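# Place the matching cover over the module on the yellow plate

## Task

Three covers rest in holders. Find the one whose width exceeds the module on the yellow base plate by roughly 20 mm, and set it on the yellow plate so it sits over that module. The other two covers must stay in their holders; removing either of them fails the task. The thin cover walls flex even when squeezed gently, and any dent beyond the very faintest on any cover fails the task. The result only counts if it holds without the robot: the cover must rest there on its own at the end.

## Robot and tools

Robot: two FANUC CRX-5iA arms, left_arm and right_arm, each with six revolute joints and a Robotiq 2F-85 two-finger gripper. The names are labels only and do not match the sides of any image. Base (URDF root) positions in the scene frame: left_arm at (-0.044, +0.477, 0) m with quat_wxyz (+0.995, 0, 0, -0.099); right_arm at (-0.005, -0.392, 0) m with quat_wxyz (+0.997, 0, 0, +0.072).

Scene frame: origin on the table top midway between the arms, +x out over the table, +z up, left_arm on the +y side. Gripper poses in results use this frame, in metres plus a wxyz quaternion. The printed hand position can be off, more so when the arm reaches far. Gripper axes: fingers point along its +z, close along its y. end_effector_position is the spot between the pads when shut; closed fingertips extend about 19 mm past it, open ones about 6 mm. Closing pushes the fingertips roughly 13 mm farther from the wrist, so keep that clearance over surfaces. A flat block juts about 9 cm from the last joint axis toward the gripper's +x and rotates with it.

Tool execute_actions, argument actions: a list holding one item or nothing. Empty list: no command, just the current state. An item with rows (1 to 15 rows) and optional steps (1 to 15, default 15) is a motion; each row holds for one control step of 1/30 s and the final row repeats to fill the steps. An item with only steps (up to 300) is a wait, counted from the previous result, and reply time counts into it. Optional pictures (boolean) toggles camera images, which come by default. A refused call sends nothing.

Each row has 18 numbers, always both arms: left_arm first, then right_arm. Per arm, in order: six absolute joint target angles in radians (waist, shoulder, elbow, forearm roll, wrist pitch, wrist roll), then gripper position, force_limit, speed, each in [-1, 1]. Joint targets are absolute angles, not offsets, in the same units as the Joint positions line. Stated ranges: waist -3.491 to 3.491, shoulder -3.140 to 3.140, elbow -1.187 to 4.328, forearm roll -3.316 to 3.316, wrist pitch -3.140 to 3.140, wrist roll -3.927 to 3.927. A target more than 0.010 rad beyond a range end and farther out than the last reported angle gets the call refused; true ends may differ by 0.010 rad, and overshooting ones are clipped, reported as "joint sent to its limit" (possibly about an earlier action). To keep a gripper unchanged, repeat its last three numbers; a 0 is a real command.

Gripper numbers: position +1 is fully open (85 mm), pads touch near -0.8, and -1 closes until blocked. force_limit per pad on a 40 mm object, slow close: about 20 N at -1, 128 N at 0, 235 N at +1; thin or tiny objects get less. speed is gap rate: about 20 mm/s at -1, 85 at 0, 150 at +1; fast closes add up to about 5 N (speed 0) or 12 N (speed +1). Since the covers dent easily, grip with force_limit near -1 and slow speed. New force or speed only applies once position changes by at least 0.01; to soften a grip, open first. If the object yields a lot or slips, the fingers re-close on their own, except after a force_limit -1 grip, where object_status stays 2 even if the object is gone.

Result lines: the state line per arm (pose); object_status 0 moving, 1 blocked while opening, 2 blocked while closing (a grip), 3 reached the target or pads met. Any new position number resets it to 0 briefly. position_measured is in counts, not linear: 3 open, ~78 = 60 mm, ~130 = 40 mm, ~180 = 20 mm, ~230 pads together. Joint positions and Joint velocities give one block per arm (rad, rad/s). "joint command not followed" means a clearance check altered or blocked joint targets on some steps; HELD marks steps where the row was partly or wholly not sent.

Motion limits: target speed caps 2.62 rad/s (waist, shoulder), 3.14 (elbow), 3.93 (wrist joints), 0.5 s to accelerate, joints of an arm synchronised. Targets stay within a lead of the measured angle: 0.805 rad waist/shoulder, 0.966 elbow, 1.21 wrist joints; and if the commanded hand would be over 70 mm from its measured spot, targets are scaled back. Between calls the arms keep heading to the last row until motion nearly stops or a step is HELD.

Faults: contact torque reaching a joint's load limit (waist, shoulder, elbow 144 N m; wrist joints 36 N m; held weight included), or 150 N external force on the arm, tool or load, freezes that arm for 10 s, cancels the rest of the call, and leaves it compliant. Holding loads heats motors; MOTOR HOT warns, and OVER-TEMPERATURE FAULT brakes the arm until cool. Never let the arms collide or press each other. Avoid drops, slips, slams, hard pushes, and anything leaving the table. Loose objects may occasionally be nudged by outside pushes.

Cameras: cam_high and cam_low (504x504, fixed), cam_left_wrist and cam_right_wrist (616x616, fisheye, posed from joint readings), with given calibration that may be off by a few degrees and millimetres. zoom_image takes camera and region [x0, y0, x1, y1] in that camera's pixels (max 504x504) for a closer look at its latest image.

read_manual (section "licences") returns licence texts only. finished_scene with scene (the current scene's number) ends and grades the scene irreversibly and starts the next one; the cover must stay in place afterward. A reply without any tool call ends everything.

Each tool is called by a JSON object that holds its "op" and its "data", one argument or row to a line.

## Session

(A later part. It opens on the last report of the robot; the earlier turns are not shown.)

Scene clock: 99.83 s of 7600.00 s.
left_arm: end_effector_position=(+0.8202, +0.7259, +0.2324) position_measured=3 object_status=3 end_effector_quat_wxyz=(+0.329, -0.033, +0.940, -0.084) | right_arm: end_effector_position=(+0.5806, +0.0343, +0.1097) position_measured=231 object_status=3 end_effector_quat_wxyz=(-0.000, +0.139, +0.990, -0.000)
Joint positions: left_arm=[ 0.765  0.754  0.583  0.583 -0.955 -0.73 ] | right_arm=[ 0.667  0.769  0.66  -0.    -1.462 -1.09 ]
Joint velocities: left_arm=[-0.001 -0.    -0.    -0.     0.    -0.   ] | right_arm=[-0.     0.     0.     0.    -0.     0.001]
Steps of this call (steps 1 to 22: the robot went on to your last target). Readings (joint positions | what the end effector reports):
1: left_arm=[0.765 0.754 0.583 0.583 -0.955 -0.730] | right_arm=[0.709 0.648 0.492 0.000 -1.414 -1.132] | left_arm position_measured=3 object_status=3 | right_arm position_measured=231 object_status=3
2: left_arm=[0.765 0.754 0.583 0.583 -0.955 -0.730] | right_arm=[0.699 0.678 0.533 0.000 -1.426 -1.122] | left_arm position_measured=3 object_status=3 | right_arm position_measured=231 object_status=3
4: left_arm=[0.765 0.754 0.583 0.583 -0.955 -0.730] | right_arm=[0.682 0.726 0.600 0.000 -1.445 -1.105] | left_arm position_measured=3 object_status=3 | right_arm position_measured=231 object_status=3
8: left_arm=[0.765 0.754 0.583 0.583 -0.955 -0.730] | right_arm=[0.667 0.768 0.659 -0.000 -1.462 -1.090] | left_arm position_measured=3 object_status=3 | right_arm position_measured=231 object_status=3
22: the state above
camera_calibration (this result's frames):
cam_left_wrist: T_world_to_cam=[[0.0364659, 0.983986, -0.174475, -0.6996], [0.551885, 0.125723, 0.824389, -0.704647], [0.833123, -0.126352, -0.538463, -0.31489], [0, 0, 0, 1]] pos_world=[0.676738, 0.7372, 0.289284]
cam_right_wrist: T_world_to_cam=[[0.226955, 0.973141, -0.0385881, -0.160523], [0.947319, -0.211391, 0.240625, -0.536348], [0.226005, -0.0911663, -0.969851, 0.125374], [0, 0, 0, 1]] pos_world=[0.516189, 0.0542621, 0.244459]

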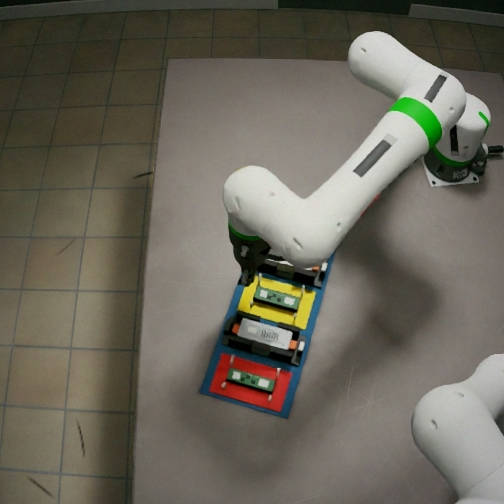

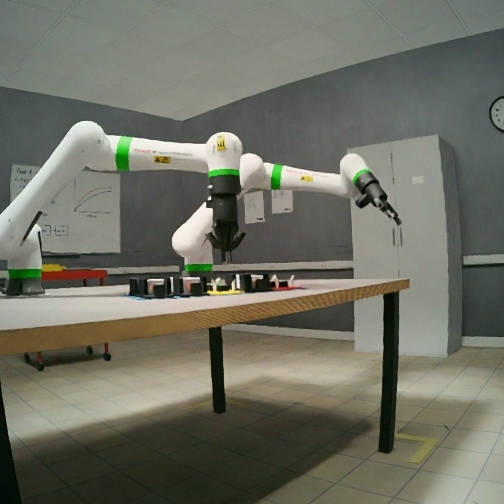

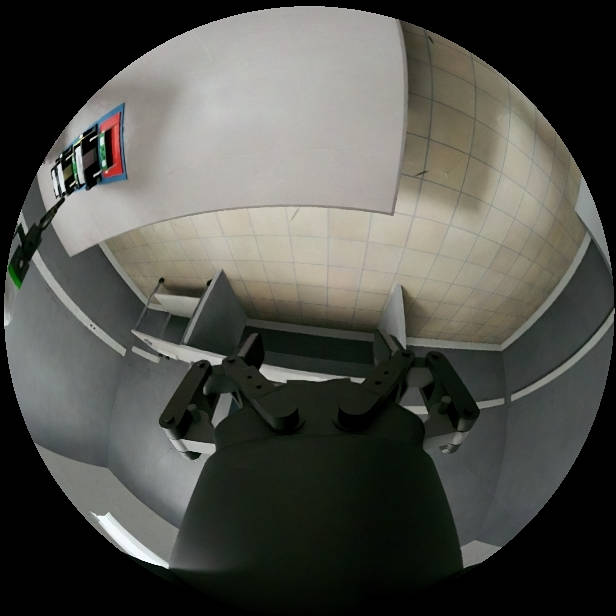

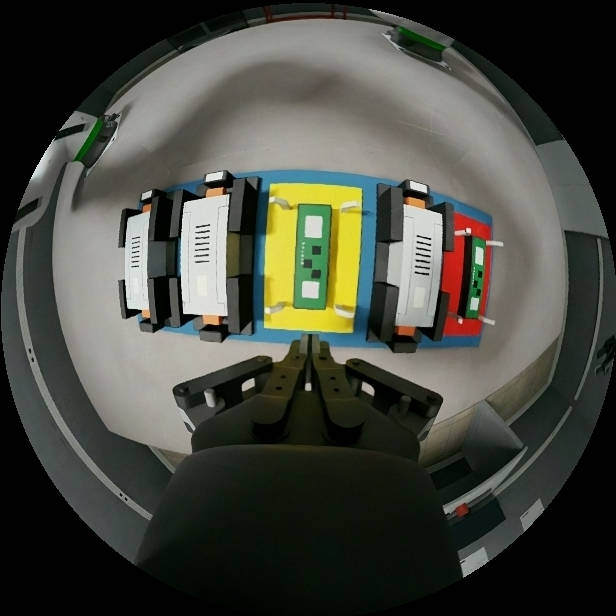

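{"op": "execute_actions", "data": {
  "actions": [
    {"rows":[[0.765,0.754,0.583,0.583,-0.955,-0.73,1,0,0,0.691,0.411,0.157,0,-1.317,-1.114,0.72,-0.58,1]],"steps":15}
  ],
  "pictures": false
}}

{"op": "execute_actions", "data": {
  "actions": [
    {"steps":25}
  ],
  "pictures": false
}}

{"op": "execute_actions", "data": {
  "actions": [
    {"rows":[[0.765,0.754,0.583,0.583,-0.955,-0.73,1,0,0,0.691,0.441,0.098,0,-1.228,-1.114,0.72,-0.58,1],[0.765,0.754,0.583,0.583,-0.955,-0.73,1,0,0,0.691,0.441,0.098,0,-1.228,-1.114,0.72,-0.58,1],[0.765,0.754,0.583,0.583,-0.955,-0.73,1,0,0,0.691,0.441,0.098,0,-1.228,-1.114,0.72,-0.58,1],[0.765,0.754,0.583,0.583,-0.955,-0.73,1,0,0,0.691,0.47,0.064,0,-1.165,-1.114,0.72,-0.58,1],[0.765,0.754,0.583,0.583,-0.955,-0.73,1,0,0,0.691,0.47,0.064,0,-1.165,-1.114,0.72,-0.58,1],[0.765,0.754,0.583,0.583,-0.955,-0.73,1,0,0,0.691,0.47,0.064,0,-1.165,-1.114,0.72,-0.58,1],[0.765,0.754,0.583,0.583,-0.955,-0.73,1,0,0,0.691,0.499,0.031,0,-1.103,-1.114,0.72,-0.58,1]],"steps":15}
  ]
}}

Scene clock: 101.87 s of 7600.00 s.
left_arm: end_effector_position=(+0.8202, +0.7259, +0.2324) position_measured=3 object_status=3 end_effector_quat_wxyz=(+0.329, -0.033, +0.940, -0.084) | right_arm: end_effector_position=(+0.4903, -0.0418, +0.1298) position_measured=67 object_status=0 end_effector_quat_wxyz=(+0.000, +0.139, +0.990, +0.000)
Joint positions: left_arm=[ 0.765  0.754  0.583  0.583 -0.955 -0.73 ] | right_arm=[ 0.689  0.441  0.199  0.    -1.329 -1.112]
Joint velocities: left_arm=[ 0.001 -0.     0.001 -0.    -0.001 -0.   ] | right_arm=[ 0.033 -0.494 -0.693  0.001  0.199 -0.033]
Steps of this call (steps 1 to 15: the robot went on to your last target; steps 16 to 46: nothing new was sent; steps 47 to 61: all 15 steps of this action). Readings (joint positions | what the end effector reports):
47: left_arm=[0.765 0.754 0.583 0.583 -0.955 -0.730] | right_arm=[0.667 0.769 0.660 0.000 -1.462 -1.090] | left_arm position_measured=3 object_status=3 | right_arm position_measured=231 object_status=0
48: left_arm=[0.765 0.754 0.583 0.583 -0.955 -0.730] | right_arm=[0.667 0.765 0.654 0.000 -1.460 -1.090] | left_arm position_measured=3 object_status=3 | right_arm position_measured=229 object_status=0
50: left_arm=[0.765 0.754 0.583 0.583 -0.955 -0.730] | right_arm=[0.668 0.742 0.622 0.000 -1.451 -1.091] | left_arm position_measured=3 object_status=3 | right_arm position_measured=210 object_status=0
54: left_arm=[0.765 0.754 0.583 0.583 -0.955 -0.730] | right_arm=[0.676 0.638 0.475 0.000 -1.409 -1.099] | left_arm position_measured=3 object_status=3 | right_arm position_measured=160 object_status=0
61: the state above

Scene clock: 102.70 s of 7600.00 s.
left_arm: end_effector_position=(+0.8202, +0.7259, +0.2324) position_measured=3 object_status=3 end_effector_quat_wxyz=(+0.329, -0.033, +0.940, -0.084) | right_arm: end_effector_position=(+0.4811, -0.0500, +0.1296) position_measured=39 object_status=3 end_effector_quat_wxyz=(-0.000, +0.139, +0.990, -0.000)
Joint positions: left_arm=[ 0.765  0.754  0.583  0.583 -0.955 -0.73 ] | right_arm=[ 0.691  0.411  0.157  0.    -1.317 -1.114]
Joint velocities: left_arm=[0.001 0.    0.002 0.    0.001 0.   ] | right_arm=[ 0.    -0.     0.     0.001  0.    -0.   ]
Steps of this call (steps 1 to 25: the robot went on to your last target). Readings (joint positions | what the end effector reports):
1: left_arm=[0.765 0.754 0.583 0.583 -0.955 -0.730] | right_arm=[0.690 0.426 0.179 0.000 -1.323 -1.113] | left_arm position_measured=3 object_status=3 | right_arm position_measured=55 object_status=0
2: left_arm=[0.765 0.754 0.583 0.583 -0.955 -0.730] | right_arm=[0.691 0.417 0.166 0.000 -1.320 -1.114] | left_arm position_measured=3 object_status=3 | right_arm position_measured=47 object_status=0
4: left_arm=[0.765 0.754 0.583 0.583 -0.955 -0.730] | right_arm=[0.691 0.411 0.158 0.000 -1.317 -1.114] | left_arm position_measured=3 object_status=3 | right_arm position_measured=41 object_status=0
8: left_arm=[0.765 0.754 0.583 0.583 -0.955 -0.730] | right_arm=[0.691 0.411 0.157 0.000 -1.317 -1.114] | left_arm position_measured=3 object_status=3 | right_arm position_measured=39 object_status=0
25: the state above

Scene clock: 103.20 s of 7600.00 s.
left_arm: end_effector_position=(+0.8202, +0.7259, +0.2324) position_measured=3 object_status=3 end_effector_quat_wxyz=(+0.329, -0.033, +0.940, -0.084) | right_arm: end_effector_position=(+0.4812, -0.0500, +0.0280) position_measured=39 object_status=3 end_effector_quat_wxyz=(-0.000, +0.139, +0.990, +0.000)
Joint positions: left_arm=[ 0.765  0.754  0.583  0.583 -0.955 -0.73 ] | right_arm=[ 0.691  0.499  0.031 -0.    -1.103 -1.114]
Joint velocities: left_arm=[ 0.002 -0.    -0.    -0.001  0.001  0.   ] | right_arm=[ 0.    -0.    -0.004 -0.     0.004  0.001]
Steps of this call (steps 1 to 15: all 15 steps of this action). Readings (joint positions | what the end effector reports):
1: left_arm=[0.765 0.754 0.583 0.583 -0.955 -0.730] | right_arm=[0.691 0.411 0.156 0.000 -1.316 -1.114] | left_arm position_measured=3 object_status=3 | right_arm position_measured=39 object_status=3
2: left_arm=[0.765 0.754 0.583 0.583 -0.955 -0.730] | right_arm=[0.691 0.413 0.152 0.000 -1.309 -1.114] | left_arm position_measured=3 object_status=3 | right_arm position_measured=39 object_status=3
4: left_arm=[0.765 0.754 0.583 0.583 -0.955 -0.730] | right_arm=[0.691 0.426 0.126 0.000 -1.270 -1.114] | left_arm position_measured=3 object_status=3 | right_arm position_measured=39 object_status=3
8: left_arm=[0.765 0.754 0.583 0.583 -0.955 -0.730] | right_arm=[0.691 0.469 0.066 0.000 -1.167 -1.114] | left_arm position_measured=3 object_status=3 | right_arm position_measured=39 object_status=3
15: the state above
camera_calibration (this result's frames):
cam_left_wrist: T_world_to_cam=[[0.036466, 0.983986, -0.174475, -0.6996], [0.551885, 0.125723, 0.824389, -0.704647], [0.833122, -0.126352, -0.538463, -0.31489], [0, 0, 0, 1]] pos_world=[0.676738, 0.7372, 0.289284]
cam_right_wrist: T_world_to_cam=[[0.226972, 0.973142, -0.0384584, -0.059106], [0.947288, -0.211429, 0.240714, -0.440338], [0.226117, -0.0910664, -0.969834, 0.0609023], [0, 0, 0, 1]] pos_world=[0.416771, -0.0300355, 0.162787]

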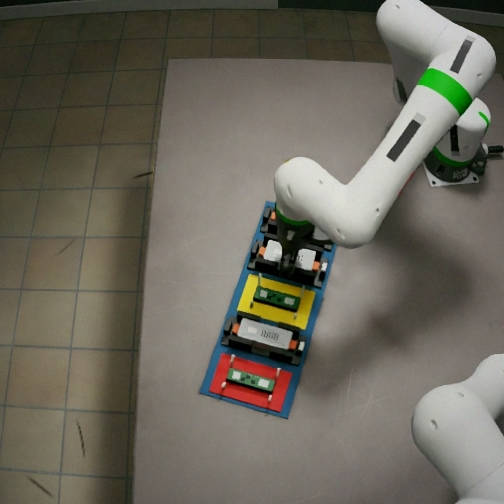

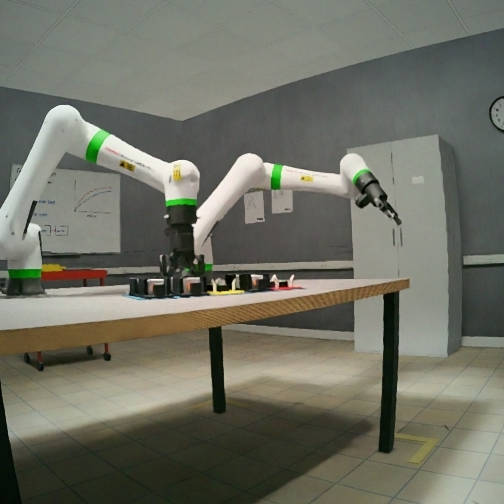

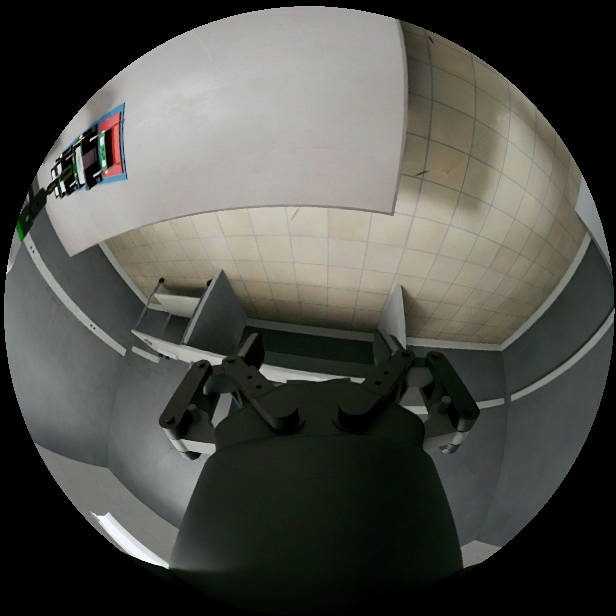

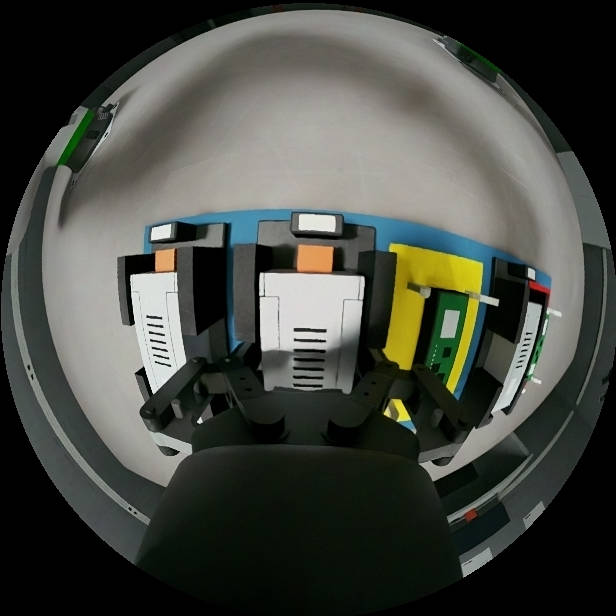

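{"op": "execute_actions", "data": {
  "actions": [
    {"rows":[[0.765,0.754,0.583,0.583,-0.955,-0.73,1,0,0,0.691,0.499,0.031,0,-1.103,-1.114,-1,-0.58,-1]],"steps":15}
  ],
  "pictures": false
}}

{"op": "execute_actions", "data": {
  "actions": [
    {"steps":55}
  ],
  "pictures": false
}}

{"op": "execute_actions", "data": {
  "actions": [
    {"rows":[[0.765,0.754,0.583,0.583,-0.955,-0.73,1,0,0,0.691,0.497,0.033,0,-1.107,-1.114,-1,-0.58,-1],[0.765,0.754,0.583,0.583,-0.955,-0.73,1,0,0,0.691,0.497,0.033,0,-1.107,-1.114,-1,-0.58,-1],[0.765,0.754,0.583,0.583,-0.955,-0.73,1,0,0,0.691,0.495,0.035,0,-1.111,-1.114,-1,-0.58,-1],[0.765,0.754,0.583,0.583,-0.955,-0.73,1,0,0,0.691,0.495,0.035,0,-1.111,-1.114,-1,-0.58,-1],[0.765,0.754,0.583,0.583,-0.955,-0.73,1,0,0,0.691,0.493,0.037,0,-1.115,-1.114,-1,-0.58,-1],[0.765,0.754,0.583,0.583,-0.955,-0.73,1,0,0,0.691,0.493,0.037,0,-1.115,-1.114,-1,-0.58,-1],[0.765,0.754,0.583,0.583,-0.955,-0.73,1,0,0,0.691,0.49,0.039,0,-1.119,-1.114,-1,-0.58,-1],[0.765,0.754,0.583,0.583,-0.955,-0.73,1,0,0,0.691,0.49,0.039,0,-1.119,-1.114,-1,-0.58,-1],[0.765,0.754,0.583,0.583,-0.955,-0.73,1,0,0,0.691,0.488,0.041,0,-1.123,-1.114,-1,-0.58,-1],[0.765,0.754,0.583,0.583,-0.955,-0.73,1,0,0,0.691,0.488,0.041,0,-1.123,-1.114,-1,-0.58,-1],[0.765,0.754,0.583,0.583,-0.955,-0.73,1,0,0,0.691,0.486,0.043,0,-1.127,-1.114,-1,-0.58,-1],[0.765,0.754,0.583,0.583,-0.955,-0.73,1,0,0,0.691,0.486,0.043,0,-1.127,-1.114,-1,-0.58,-1],[0.765,0.754,0.583,0.583,-0.955,-0.73,1,0,0,0.691,0.483,0.046,0,-1.134,-1.114,-1,-0.58,-1]],"steps":15}
  ]
}}

Scene clock: 106.60 s of 7600.00 s.
left_arm: end_effector_position=(+0.8202, +0.7259, +0.2324) position_measured=3 object_status=3 end_effector_quat_wxyz=(+0.329, -0.033, +0.940, -0.084) | right_arm: end_effector_position=(+0.4811, -0.0500, +0.0279) position_measured=61 object_status=0 end_effector_quat_wxyz=(-0.000, +0.139, +0.990, -0.000)
Joint positions: left_arm=[ 0.765  0.754  0.583  0.583 -0.955 -0.73 ] | right_arm=[ 0.691  0.499  0.031  0.    -1.103 -1.114]
Joint velocities: left_arm=[ 0.001  0.    -0.001 -0.001  0.001  0.   ] | right_arm=[-0.     0.     0.     0.    -0.     0.001]
Steps of this call (steps 1 to 15: the robot went on to your last target; steps 16 to 87: nothing new was sent; steps 88 to 102: all 15 steps of this action). Readings (joint positions | what the end effector reports):
88: left_arm=[0.765 0.754 0.583 0.583 -0.955 -0.730] | right_arm=[0.691 0.499 0.031 0.000 -1.103 -1.114] | left_arm position_measured=3 object_status=3 | right_arm position_measured=39 object_status=0
89: left_arm=[0.765 0.754 0.583 0.583 -0.955 -0.730] | right_arm=[0.691 0.499 0.031 0.000 -1.103 -1.114] | left_arm position_measured=3 object_status=3 | right_arm position_measured=39 object_status=0
91: left_arm=[0.765 0.754 0.583 0.583 -0.955 -0.730] | right_arm=[0.691 0.499 0.031 0.000 -1.103 -1.114] | left_arm position_measured=3 object_status=3 | right_arm position_measured=41 object_status=0
95: left_arm=[0.765 0.754 0.583 0.583 -0.955 -0.730] | right_arm=[0.691 0.499 0.031 0.000 -1.103 -1.114] | left_arm position_measured=3 object_status=3 | right_arm position_measured=48 object_status=0
102: the state above

Scene clock: 108.43 s of 7600.00 s.
left_arm: end_effector_position=(+0.8202, +0.7259, +0.2324) position_measured=3 object_status=3 end_effector_quat_wxyz=(+0.329, -0.033, +0.940, -0.084) | right_arm: end_effector_position=(+0.4811, -0.0500, +0.0279) position_measured=105 object_status=2 end_effector_quat_wxyz=(-0.000, +0.139, +0.990, -0.000)
Joint positions: left_arm=[ 0.765  0.754  0.583  0.583 -0.955 -0.73 ] | right_arm=[ 0.691  0.499  0.031  0.    -1.103 -1.114]
Joint velocities: left_arm=[-0.    -0.    -0.001  0.     0.001 -0.   ] | right_arm=[-0.     0.    -0.001  0.    -0.    -0.001]
Steps of this call (steps 1 to 15: the robot went on to your last target; steps 16 to 55: nothing new was sent). Readings (joint positions | what the end effector reports):
1: left_arm=[0.765 0.754 0.583 0.583 -0.955 -0.730] | right_arm=[0.691 0.499 0.031 0.000 -1.103 -1.114] | left_arm position_measured=3 object_status=3 | right_arm position_measured=62 object_status=0
2: left_arm=[0.765 0.754 0.583 0.583 -0.955 -0.730] | right_arm=[0.691 0.499 0.031 0.000 -1.103 -1.114] | left_arm position_measured=3 object_status=3 | right_arm position_measured=64 object_status=0
4: left_arm=[0.765 0.754 0.583 0.583 -0.955 -0.730] | right_arm=[0.691 0.499 0.031 0.000 -1.103 -1.114] | left_arm position_measured=3 object_status=3 | right_arm position_measured=68 object_status=0
8: left_arm=[0.765 0.754 0.583 0.583 -0.955 -0.730] | right_arm=[0.691 0.499 0.031 0.000 -1.103 -1.114] | left_arm position_measured=3 object_status=3 | right_arm position_measured=75 object_status=0
55: the state above
All arms were judged still, so your last target was given up. Only a new action makes them travel on or press farther. Fingers that are still opening or closing keep moving.

Scene clock: 108.93 s of 7600.00 s.
left_arm: end_effector_position=(+0.8202, +0.7259, +0.2324) position_measured=3 object_status=3 end_effector_quat_wxyz=(+0.329, -0.033, +0.940, -0.084) | right_arm: end_effector_position=(+0.4812, -0.0499, +0.0422) position_measured=106 object_status=2 end_effector_quat_wxyz=(-0.000, +0.139, +0.990, -0.000)
Joint positions: left_arm=[ 0.765  0.754  0.583  0.583 -0.955 -0.73 ] | right_arm=[ 0.691  0.484  0.045  0.    -1.132 -1.114]
Joint velocities: left_arm=[ 0.     0.     0.    -0.    -0.001  0.   ] | right_arm=[-0.    -0.024  0.02  -0.001 -0.042  0.001]
Steps of this call (steps 1 to 15: all 15 steps of this action). Readings (joint positions | what the end effector reports):
1: left_arm=[0.765 0.754 0.583 0.583 -0.955 -0.730] | right_arm=[0.691 0.499 0.031 0.000 -1.103 -1.114] | left_arm position_measured=3 object_status=3 | right_arm position_measured=105 object_status=2
2: left_arm=[0.765 0.754 0.583 0.583 -0.955 -0.730] | right_arm=[0.691 0.499 0.032 -0.000 -1.105 -1.114] | left_arm position_measured=3 object_status=3 | right_arm position_measured=105 object_status=2
4: left_arm=[0.765 0.754 0.583 0.583 -0.955 -0.730] | right_arm=[0.691 0.498 0.033 -0.001 -1.109 -1.114] | left_arm position_measured=3 object_status=3 | right_arm position_measured=105 object_status=2
8: left_arm=[0.765 0.754 0.583 0.583 -0.955 -0.730] | right_arm=[0.691 0.493 0.038 -0.001 -1.117 -1.114] | left_arm position_measured=3 object_status=3 | right_arm position_measured=106 object_status=2
15: the state above
camera_calibration (this result's frames):
cam_left_wrist: T_world_to_cam=[[0.0364663, 0.983986, -0.174475, -0.6996], [0.551885, 0.125723, 0.824389, -0.704647], [0.833122, -0.126352, -0.538463, -0.31489], [0, 0, 0, 1]] pos_world=[0.676738, 0.7372, 0.289284]
cam_right_wrist: T_world_to_cam=[[0.227014, 0.97313, -0.0385107, -0.0586076], [0.947281, -0.211458, 0.240715, -0.443788], [0.226103, -0.0911261, -0.969832, 0.0745903], [0, 0, 0, 1]] pos_world=[0.416832, -0.0300125, 0.176909]

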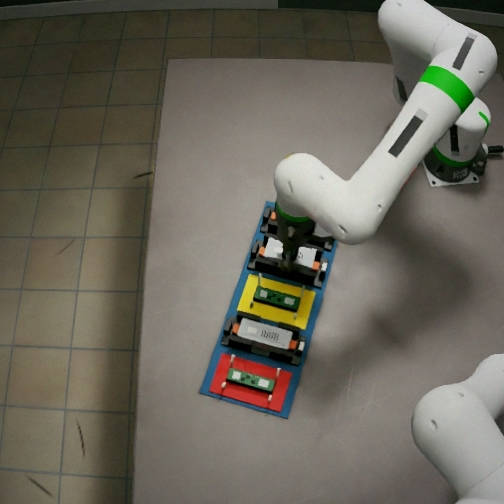

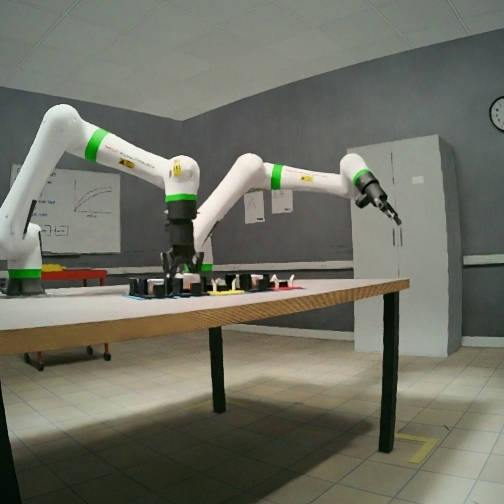

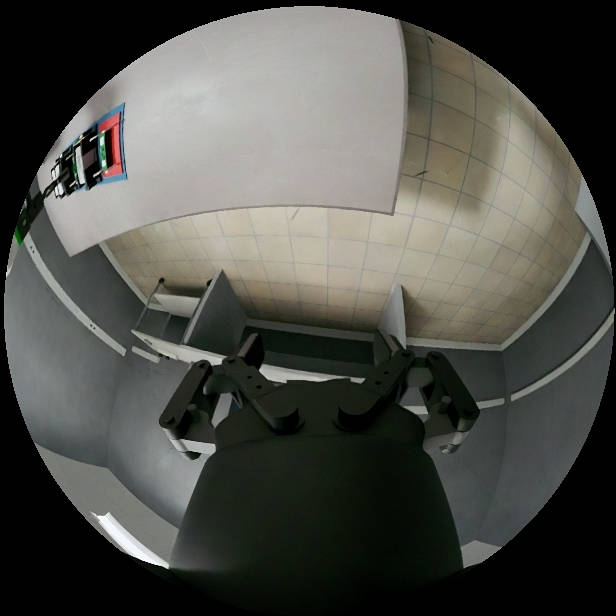

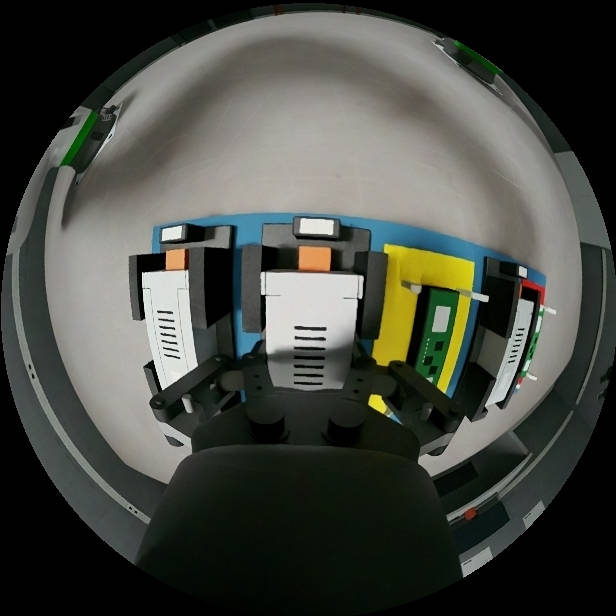

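It's rising with the gripper now. Continue.

{"op": "execute_actions", "data": {
  "actions": [
    {"rows":[[0.765,0.754,0.583,0.583,-0.955,-0.73,1,0,0,0.691,0.48,0.05,0,-1.141,-1.114,-1,-0.58,-1],[0.765,0.754,0.583,0.583,-0.955,-0.73,1,0,0,0.691,0.48,0.05,0,-1.141,-1.114,-1,-0.58,-1],[0.765,0.754,0.583,0.583,-0.955,-0.73,1,0,0,0.691,0.477,0.053,0,-1.147,-1.114,-1,-0.58,-1],[0.765,0.754,0.583,0.583,-0.955,-0.73,1,0,0,0.691,0.477,0.053,0,-1.147,-1.114,-1,-0.58,-1],[0.765,0.754,0.583,0.583,-0.955,-0.73,1,0,0,0.691,0.473,0.058,0,-1.156,-1.114,-1,-0.58,-1],[0.765,0.754,0.583,0.583,-0.955,-0.73,1,0,0,0.691,0.473,0.058,0,-1.156,-1.114,-1,-0.58,-1],[0.765,0.754,0.583,0.583,-0.955,-0.73,1,0,0,0.691,0.469,0.064,0,-1.166,-1.114,-1,-0.58,-1],[0.765,0.754,0.583,0.583,-0.955,-0.73,1,0,0,0.691,0.469,0.064,0,-1.166,-1.114,-1,-0.58,-1],[0.765,0.754,0.583,0.583,-0.955,-0.73,1,0,0,0.691,0.462,0.072,0,-1.182,-1.114,-1,-0.58,-1],[0.765,0.754,0.583,0.583,-0.955,-0.73,1,0,0,0.691,0.462,0.072,0,-1.182,-1.114,-1,-0.58,-1],[0.765,0.754,0.583,0.583,-0.955,-0.73,1,0,0,0.691,0.452,0.085,0,-1.205,-1.114,-1,-0.58,-1],[0.765,0.754,0.583,0.583,-0.955,-0.73,1,0,0,0.691,0.452,0.085,0,-1.205,-1.114,-1,-0.58,-1],[0.765,0.754,0.583,0.583,-0.955,-0.73,1,0,0,0.691,0.441,0.098,0,-1.228,-1.114,-1,-0.58,-1]],"steps":15}
  ],
  "pictures": false
}}

{"op": "execute_actions", "data": {
  "actions": [
    {"rows":[[0.765,0.754,0.583,0.583,-0.955,-0.73,1,0,0,0.691,0.431,0.118,0,-1.258,-1.114,-1,-0.58,-1],[0.765,0.754,0.583,0.583,-0.955,-0.73,1,0,0,0.691,0.431,0.118,0,-1.258,-1.114,-1,-0.58,-1],[0.765,0.754,0.583,0.583,-0.955,-0.73,1,0,0,0.691,0.431,0.118,0,-1.258,-1.114,-1,-0.58,-1],[0.765,0.754,0.583,0.583,-0.955,-0.73,1,0,0,0.691,0.421,0.138,0,-1.288,-1.114,-1,-0.58,-1]],"steps":15}
  ]
}}

Scene clock: 111.10 s of 7600.00 s.
left_arm: end_effector_position=(+0.8202, +0.7259, +0.2324) position_measured=3 object_status=3 end_effector_quat_wxyz=(+0.329, -0.033, +0.940, -0.084) | right_arm: end_effector_position=(+0.4813, -0.0499, +0.0835) position_measured=106 object_status=2 end_effector_quat_wxyz=(+0.000, +0.139, +0.990, -0.000)
Joint positions: left_arm=[ 0.765  0.754  0.583  0.583 -0.955 -0.73 ] | right_arm=[ 0.691  0.445  0.093  0.    -1.219 -1.114]
Joint velocities: left_arm=[-0.     0.    -0.     0.001 -0.     0.   ] | right_arm=[-0.    -0.124  0.141  0.    -0.235 -0.002]
Steps of this call (steps 1 to 15: the robot went on to your last target; steps 16 to 50: nothing new was sent; steps 51 to 65: all 15 steps of this action). Readings (joint positions | what the end effector reports):
51: left_arm=[0.765 0.754 0.583 0.583 -0.955 -0.730] | right_arm=[0.691 0.483 0.046 0.000 -1.135 -1.114] | left_arm position_measured=3 object_status=3 | right_arm position_measured=106 object_status=2
52: left_arm=[0.765 0.754 0.583 0.583 -0.955 -0.730] | right_arm=[0.691 0.482 0.048 0.000 -1.138 -1.114] | left_arm position_measured=3 object_status=3 | right_arm position_measured=106 object_status=2
54: left_arm=[0.765 0.754 0.583 0.583 -0.955 -0.730] | right_arm=[0.691 0.479 0.051 0.000 -1.143 -1.114] | left_arm position_measured=3 object_status=3 | right_arm position_measured=106 object_status=2
58: left_arm=[0.765 0.754 0.583 0.583 -0.955 -0.730] | right_arm=[0.691 0.471 0.060 0.000 -1.159 -1.114] | left_arm position_measured=3 object_status=3 | right_arm position_measured=106 object_status=2
65: the state above

Scene clock: 111.60 s of 7600.00 s.
left_arm: end_effector_position=(+0.8202, +0.7259, +0.2324) position_measured=3 object_status=3 end_effector_quat_wxyz=(+0.329, -0.033, +0.940, -0.084) | right_arm: end_effector_position=(+0.4814, -0.0497, +0.1159) position_measured=106 object_status=2 end_effector_quat_wxyz=(-0.000, +0.139, +0.990, -0.000)
Joint positions: left_arm=[ 0.765  0.754  0.583  0.583 -0.955 -0.73 ] | right_arm=[ 0.691  0.421  0.138 -0.    -1.288 -1.114]
Joint velocities: left_arm=[-0.     0.001 -0.002  0.001 -0.001  0.001] | right_arm=[-0.    -0.     0.    -0.    -0.    -0.002]
Steps of this call (steps 1 to 15: all 15 steps of this action). Readings (joint positions | what the end effector reports):
1: left_arm=[0.765 0.754 0.583 0.583 -0.955 -0.730] | right_arm=[0.691 0.442 0.097 0.000 -1.226 -1.114] | left_arm position_measured=3 object_status=3 | right_arm position_measured=106 object_status=2
2: left_arm=[0.765 0.754 0.583 0.583 -0.955 -0.730] | right_arm=[0.691 0.439 0.103 -0.000 -1.236 -1.114] | left_arm position_measured=3 object_status=3 | right_arm position_measured=106 object_status=2
4: left_arm=[0.765 0.754 0.583 0.583 -0.955 -0.730] | right_arm=[0.691 0.432 0.116 -0.000 -1.255 -1.114] | left_arm position_measured=3 object_status=3 | right_arm position_measured=106 object_status=2
8: left_arm=[0.765 0.754 0.583 0.583 -0.955 -0.730] | right_arm=[0.691 0.421 0.137 -0.000 -1.286 -1.114] | left_arm position_measured=3 object_status=3 | right_arm position_measured=106 object_status=2
15: the state above
camera_calibration (this result's frames):
cam_left_wrist: T_world_to_cam=[[0.0364661, 0.983986, -0.174475, -0.6996], [0.551885, 0.125723, 0.824389, -0.704647], [0.833122, -0.126352, -0.538463, -0.31489], [0, 0, 0, 1]] pos_world=[0.676738, 0.7372, 0.289284]
cam_right_wrist: T_world_to_cam=[[0.226962, 0.973135, -0.038679, -0.0560527], [0.947332, -0.211382, 0.240584, -0.461678], [0.225944, -0.0912452, -0.969857, 0.146175], [0, 0, 0, 1]] pos_world=[0.417057, -0.0297057, 0.250673]

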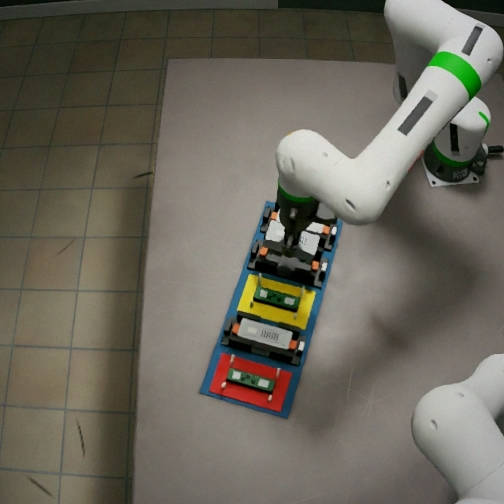

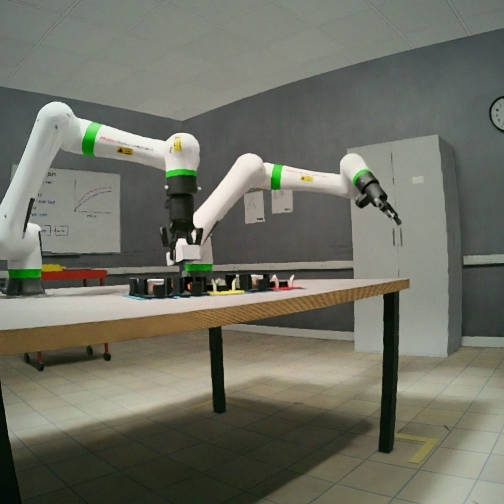

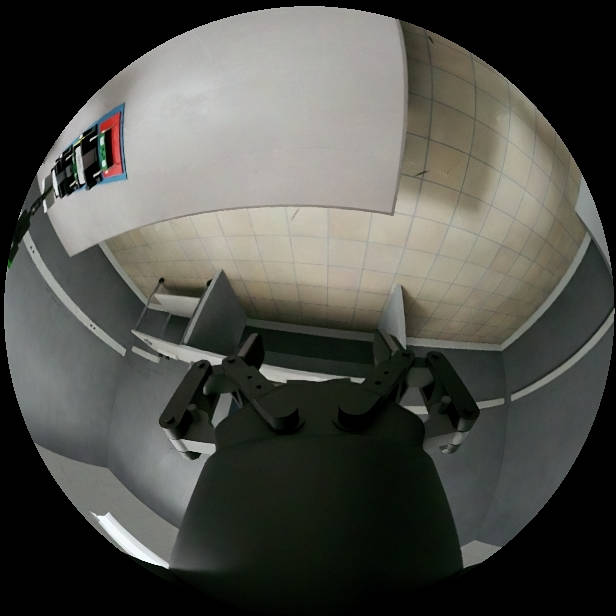

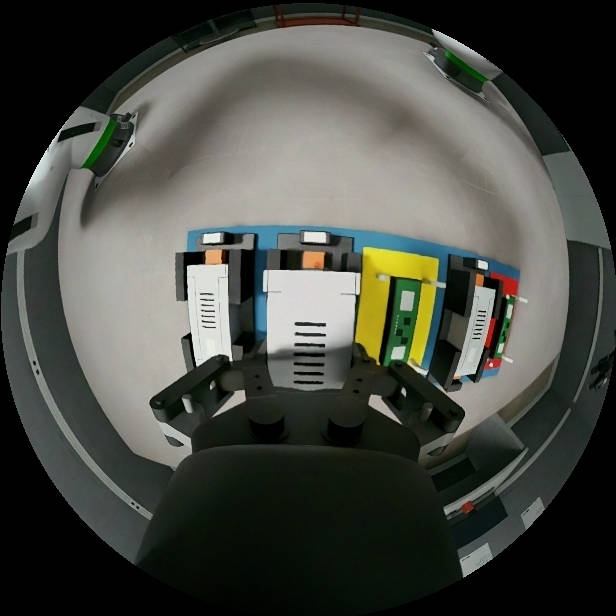

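{"op": "execute_actions", "data": {
  "actions": [
    {"rows":[[0.765,0.754,0.583,0.583,-0.955,-0.73,1,0,0,0.691,0.411,0.157,0,-1.317,-1.114,-1,-0.58,-1],[0.765,0.754,0.583,0.583,-0.955,-0.73,1,0,0,0.691,0.411,0.157,0,-1.317,-1.114,-1,-0.58,-1],[0.765,0.754,0.583,0.583,-0.955,-0.73,1,0,0,0.705,0.457,0.223,0,-1.337,-1.128,-1,-0.58,-1],[0.765,0.754,0.583,0.583,-0.955,-0.73,1,0,0,0.705,0.457,0.223,0,-1.337,-1.128,-1,-0.58,-1],[0.765,0.754,0.583,0.583,-0.955,-0.73,1,0,0,0.72,0.503,0.29,0,-1.357,-1.142,-1,-0.58,-1],[0.765,0.754,0.583,0.583,-0.955,-0.73,1,0,0,0.72,0.503,0.29,0,-1.357,-1.142,-1,-0.58,-1],[0.765,0.754,0.583,0.583,-0.955,-0.73,1,0,0,0.74,0.572,0.39,0,-1.388,-1.163,-1,-0.58,-1],[0.765,0.754,0.583,0.583,-0.955,-0.73,1,0,0,0.74,0.572,0.39,0,-1.388,-1.163,-1,-0.58,-1],[0.765,0.754,0.583,0.583,-0.955,-0.73,1,0,0,0.761,0.641,0.487,0,-1.417,-1.184,-1,-0.58,-1]],"steps":15}
  ],
  "pictures": false
}}

{"op": "execute_actions", "data": {
  "actions": [
    {"steps":12}
  ],
  "pictures": false
}}

{"op": "execute_actions", "data": {
  "actions": [
    {"rows":[[0.765,0.754,0.583,0.583,-0.955,-0.73,1,0,0,0.761,0.648,0.463,0,-1.386,-1.184,-1,-0.58,-1],[0.765,0.754,0.583,0.583,-0.955,-0.73,1,0,0,0.761,0.648,0.463,0,-1.386,-1.184,-1,-0.58,-1],[0.765,0.754,0.583,0.583,-0.955,-0.73,1,0,0,0.761,0.656,0.44,0,-1.355,-1.184,-1,-0.58,-1]],"steps":15}
  ]
}}

Scene clock: 115.30 s of 7600.00 s.
left_arm: end_effector_position=(+0.8202, +0.7259, +0.2324) position_measured=3 object_status=3 end_effector_quat_wxyz=(+0.329, -0.033, +0.940, -0.084) | right_arm: end_effector_position=(+0.5106, +0.0492, +0.1251) position_measured=106 object_status=2 end_effector_quat_wxyz=(-0.000, +0.139, +0.990, -0.000)
Joint positions: left_arm=[ 0.765  0.754  0.583  0.583 -0.955 -0.73 ] | right_arm=[ 0.758  0.63   0.471  0.    -1.412 -1.181]
Joint velocities: left_arm=[ 0.001  0.    -0.001  0.    -0.    -0.   ] | right_arm=[ 0.087  0.298  0.41  -0.002 -0.125 -0.088]
Steps of this call (steps 1 to 15: the robot went on to your last target; steps 16 to 90: nothing new was sent; then 0.20 s passed at rest; steps 91 to 105: all 15 steps of this action). Readings (joint positions | what the end effector reports):
91: left_arm=[0.765 0.754 0.583 0.583 -0.955 -0.730] | right_arm=[0.691 0.421 0.139 0.000 -1.289 -1.114] | left_arm position_measured=3 object_status=3 | right_arm position_measured=106 object_status=2
92: left_arm=[0.765 0.754 0.583 0.583 -0.955 -0.730] | right_arm=[0.691 0.419 0.143 0.000 -1.296 -1.114] | left_arm position_measured=3 object_status=3 | right_arm position_measured=106 object_status=2
94: left_arm=[0.765 0.754 0.583 0.583 -0.955 -0.730] | right_arm=[0.692 0.415 0.164 0.000 -1.315 -1.114] | left_arm position_measured=3 object_status=3 | right_arm position_measured=106 object_status=2
98: left_arm=[0.765 0.754 0.583 0.583 -0.955 -0.730] | right_arm=[0.712 0.473 0.261 0.000 -1.348 -1.134] | left_arm position_measured=3 object_status=3 | right_arm position_measured=106 object_status=2
105: the state above

Scene clock: 115.70 s of 7600.00 s.
left_arm: end_effector_position=(+0.8202, +0.7259, +0.2324) position_measured=3 object_status=3 end_effector_quat_wxyz=(+0.329, -0.033, +0.940, -0.084) | right_arm: end_effector_position=(+0.5117, +0.0539, +0.1245) position_measured=106 object_status=2 end_effector_quat_wxyz=(-0.000, +0.139, +0.990, -0.000)
Joint positions: left_arm=[ 0.765  0.754  0.583  0.583 -0.955 -0.73 ] | right_arm=[ 0.761  0.641  0.487 -0.    -1.417 -1.184]
Joint velocities: left_arm=[ 0.001 -0.     0.001  0.002 -0.001  0.   ] | right_arm=[0.    0.001 0.    0.    0.    0.   ]
Steps of this call (steps 1 to 12: the robot went on to your last target). Readings (joint positions | what the end effector reports):
1: left_arm=[0.765 0.754 0.583 0.583 -0.955 -0.730] | right_arm=[0.760 0.638 0.482 -0.000 -1.415 -1.183] | left_arm position_measured=3 object_status=3 | right_arm position_measured=106 object_status=2
2: left_arm=[0.765 0.754 0.583 0.583 -0.955 -0.730] | right_arm=[0.761 0.641 0.486 -0.000 -1.417 -1.184] | left_arm position_measured=3 object_status=3 | right_arm position_measured=106 object_status=2
4: left_arm=[0.765 0.754 0.583 0.583 -0.955 -0.730] | right_arm=[0.761 0.641 0.487 -0.000 -1.417 -1.184] | left_arm position_measured=3 object_status=3 | right_arm position_measured=106 object_status=2
8: left_arm=[0.765 0.754 0.583 0.583 -0.955 -0.730] | right_arm=[0.761 0.641 0.487 -0.000 -1.417 -1.184] | left_arm position_measured=3 object_status=3 | right_arm position_measured=106 object_status=2
12: the state above

Scene clock: 116.20 s of 7600.00 s.
left_arm: end_effector_position=(+0.8202, +0.7259, +0.2324) position_measured=3 object_status=3 end_effector_quat_wxyz=(+0.329, -0.033, +0.940, -0.084) | right_arm: end_effector_position=(+0.5117, +0.0540, +0.0945) position_measured=106 object_status=2 end_effector_quat_wxyz=(-0.000, +0.139, +0.990, -0.000)
Joint positions: left_arm=[ 0.765  0.754  0.583  0.583 -0.955 -0.73 ] | right_arm=[ 0.761  0.656  0.44  -0.    -1.355 -1.184]
Joint velocities: left_arm=[-0.    -0.    -0.001  0.    -0.001  0.   ] | right_arm=[0.    0.    0.    0.001 0.    0.   ]
Steps of this call (steps 1 to 15: all 15 steps of this action). Readings (joint positions | what the end effector reports):
1: left_arm=[0.765 0.754 0.583 0.583 -0.955 -0.730] | right_arm=[0.761 0.641 0.487 -0.000 -1.416 -1.184] | left_arm position_measured=3 object_status=3 | right_arm position_measured=106 object_status=2
2: left_arm=[0.765 0.754 0.583 0.583 -0.955 -0.730] | right_arm=[0.761 0.642 0.482 -0.000 -1.409 -1.184] | left_arm position_measured=3 object_status=3 | right_arm position_measured=106 object_status=2
4: left_arm=[0.765 0.754 0.583 0.583 -0.955 -0.730] | right_arm=[0.761 0.649 0.461 -0.000 -1.383 -1.184] | left_arm position_measured=3 object_status=3 | right_arm position_measured=106 object_status=2
8: left_arm=[0.765 0.754 0.583 0.583 -0.955 -0.730] | right_arm=[0.761 0.656 0.441 -0.000 -1.356 -1.184] | left_arm position_measured=3 object_status=3 | right_arm position_measured=106 object_status=2
15: the state above
camera_calibration (this result's frames):
cam_left_wrist: T_world_to_cam=[[0.0364664, 0.983986, -0.174475, -0.6996], [0.551885, 0.125723, 0.824389, -0.704647], [0.833123, -0.126352, -0.538463, -0.31489], [0, 0, 0, 1]] pos_world=[0.676738, 0.7372, 0.289284]
cam_right_wrist: T_world_to_cam=[[0.226988, 0.97313, -0.0386673, -0.164592], [0.94733, -0.211411, 0.240563, -0.463276], [0.225924, -0.0912356, -0.969863, 0.128057], [0, 0, 0, 1]] pos_world=[0.447304, 0.0739115, 0.229281]

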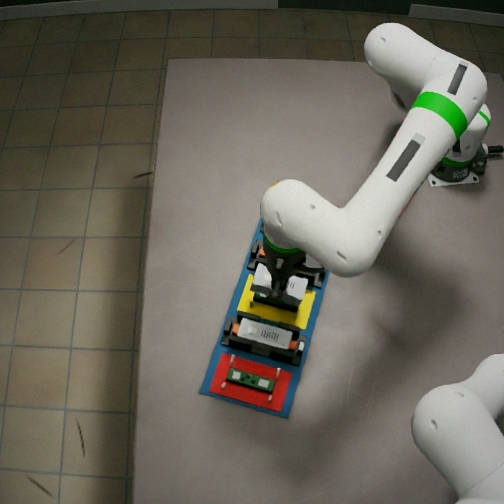

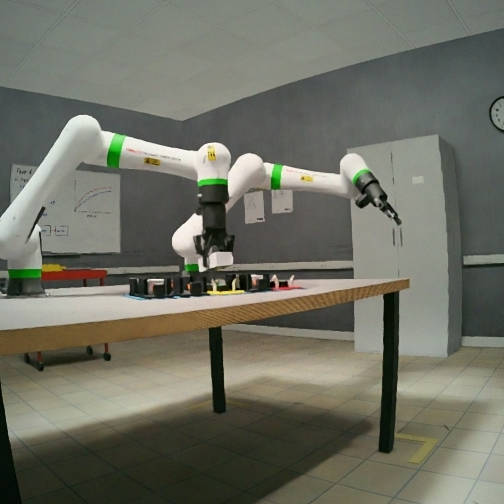

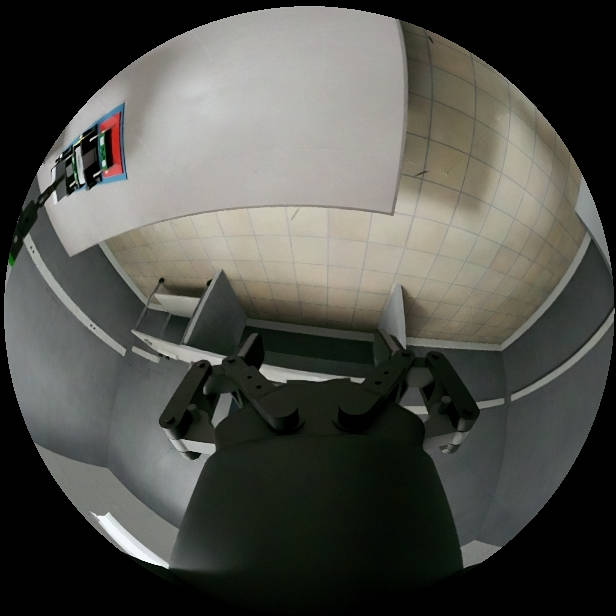

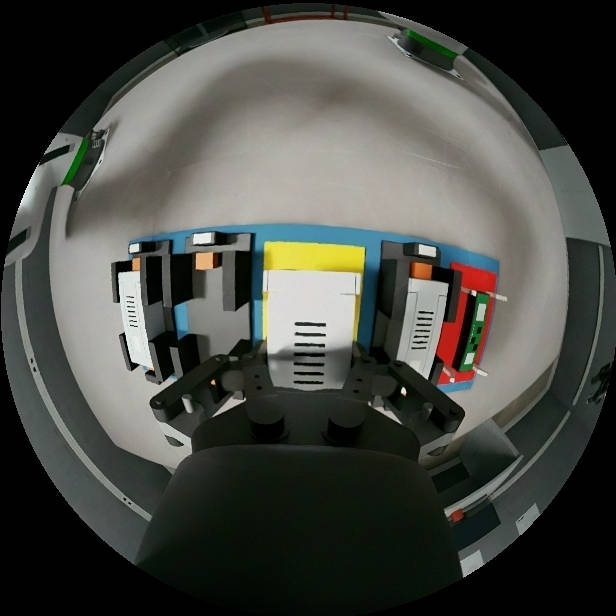

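{"op": "execute_actions", "data": {
  "actions": [
    {"rows":[[0.765,0.754,0.583,0.583,-0.955,-0.73,1,0,0,0.761,0.66,0.432,0,-1.343,-1.184,-1,-0.58,-1],[0.765,0.754,0.583,0.583,-0.955,-0.73,1,0,0,0.761,0.66,0.432,0,-1.343,-1.184,-1,-0.58,-1],[0.765,0.754,0.583,0.583,-0.955,-0.73,1,0,0,0.761,0.664,0.424,0,-1.331,-1.184,-1,-0.58,-1],[0.765,0.754,0.583,0.583,-0.955,-0.73,1,0,0,0.761,0.664,0.424,0,-1.331,-1.184,-1,-0.58,-1],[0.765,0.754,0.583,0.583,-0.955,-0.73,1,0,0,0.761,0.668,0.416,0,-1.319,-1.184,-1,-0.58,-1],[0.765,0.754,0.583,0.583,-0.955,-0.73,1,0,0,0.761,0.668,0.416,0,-1.319,-1.184,-1,-0.58,-1],[0.765,0.754,0.583,0.583,-0.955,-0.73,1,0,0,0.761,0.672,0.409,0,-1.308,-1.184,-1,-0.58,-1],[0.765,0.754,0.583,0.583,-0.955,-0.73,1,0,0,0.761,0.672,0.409,0,-1.308,-1.184,-1,-0.58,-1],[0.765,0.754,0.583,0.583,-0.955,-0.73,1,0,0,0.761,0.676,0.401,0,-1.296,-1.184,-1,-0.58,-1]],"steps":15}
  ]
}}

{"op": "zoom_image", "data": {
  "camera": "cam_low",
  "region": [160,220,300,310]
}}

Scene clock: 118.77 s of 7600.00 s.
left_arm: end_effector_position=(+0.8202, +0.7259, +0.2324) position_measured=3 object_status=3 end_effector_quat_wxyz=(+0.329, -0.033, +0.940, -0.084) | right_arm: end_effector_position=(+0.5118, +0.0542, +0.0650) position_measured=106 object_status=2 end_effector_quat_wxyz=(-0.000, +0.139, +0.990, -0.000)
Joint positions: left_arm=[ 0.765  0.754  0.583  0.583 -0.955 -0.73 ] | right_arm=[ 0.761  0.676  0.401 -0.    -1.296 -1.184]
Joint velocities: left_arm=[-0.001  0.     0.    -0.001 -0.001 -0.   ] | right_arm=[-0.     0.001 -0.002 -0.001  0.003  0.   ]
Steps of this call (steps 1 to 15: the robot went on to your last target; steps 16 to 62: nothing new was sent; steps 63 to 77: all 15 steps of this action). Readings (joint positions | what the end effector reports):
63: left_arm=[0.765 0.754 0.583 0.583 -0.955 -0.730] | right_arm=[0.761 0.656 0.439 0.000 -1.354 -1.184] | left_arm position_measured=3 object_status=3 | right_arm position_measured=106 object_status=2
64: left_arm=[0.765 0.754 0.583 0.583 -0.955 -0.730] | right_arm=[0.761 0.657 0.436 0.000 -1.349 -1.184] | left_arm position_measured=3 object_status=3 | right_arm position_measured=106 object_status=2
66: left_arm=[0.765 0.754 0.583 0.583 -0.955 -0.730] | right_arm=[0.761 0.661 0.429 0.000 -1.339 -1.184] | left_arm position_measured=3 object_status=3 | right_arm position_measured=106 object_status=2
70: left_arm=[0.765 0.754 0.583 0.583 -0.955 -0.730] | right_arm=[0.761 0.669 0.414 0.000 -1.316 -1.184] | left_arm position_measured=3 object_status=3 | right_arm position_measured=106 object_status=2
77: the state above
camera_calibration (this result's frames):
cam_left_wrist: T_world_to_cam=[[0.0364661, 0.983986, -0.174475, -0.6996], [0.551885, 0.125723, 0.824389, -0.704647], [0.833122, -0.126352, -0.538463, -0.31489], [0, 0, 0, 1]] pos_world=[0.676738, 0.7372, 0.289284]
cam_right_wrist: T_world_to_cam=[[0.226967, 0.97314, -0.0385167, -0.166028], [0.947311, -0.211419, 0.240632, -0.456289], [0.226025, -0.0911029, -0.969852, 0.0993711], [0, 0, 0, 1]] pos_world=[0.44747, 0.0741533, 0.199778]

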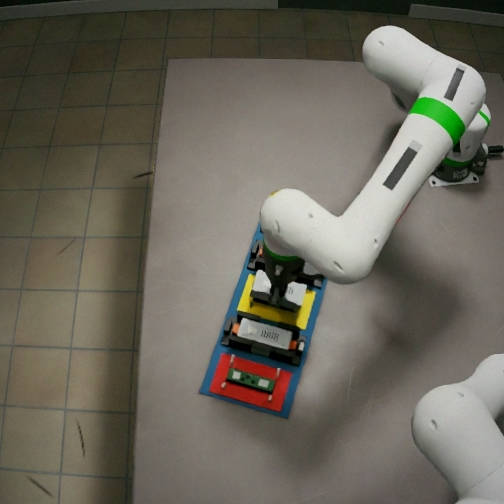

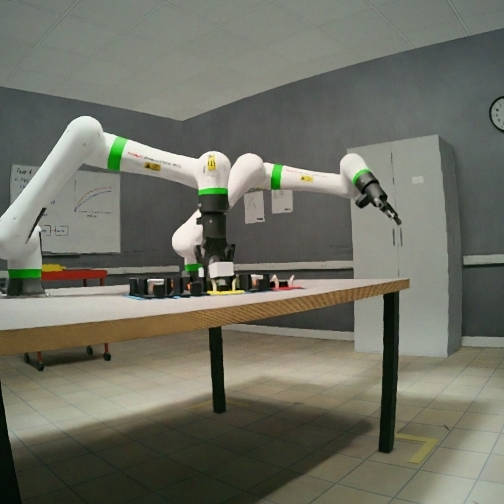

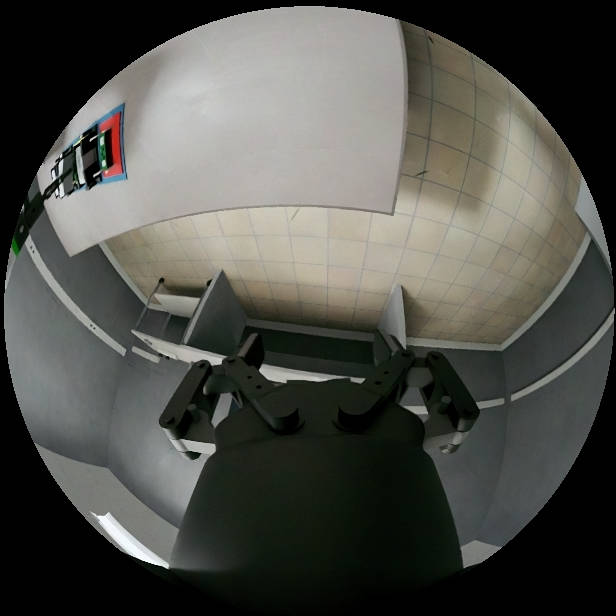

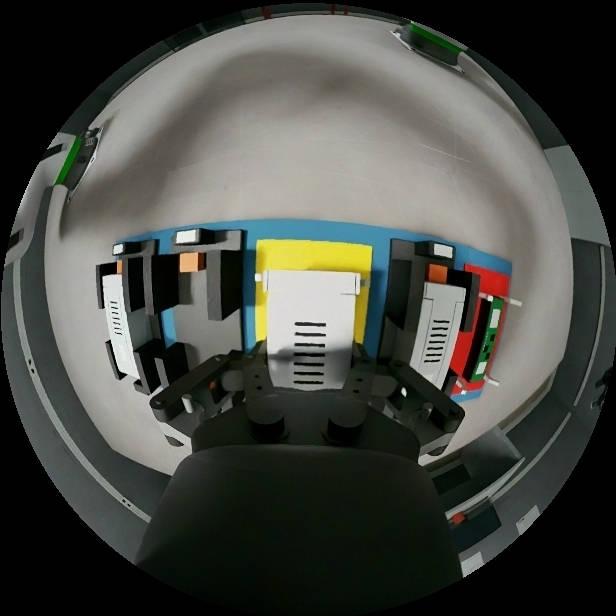

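Region (160, 220, 300, 310) of cam_low's 504x504 image, scaled by 3.600, with more detail than that image has; it fills the top 324 rows of this view, and the rest is white.

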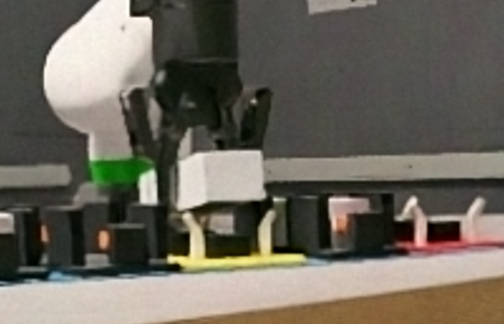

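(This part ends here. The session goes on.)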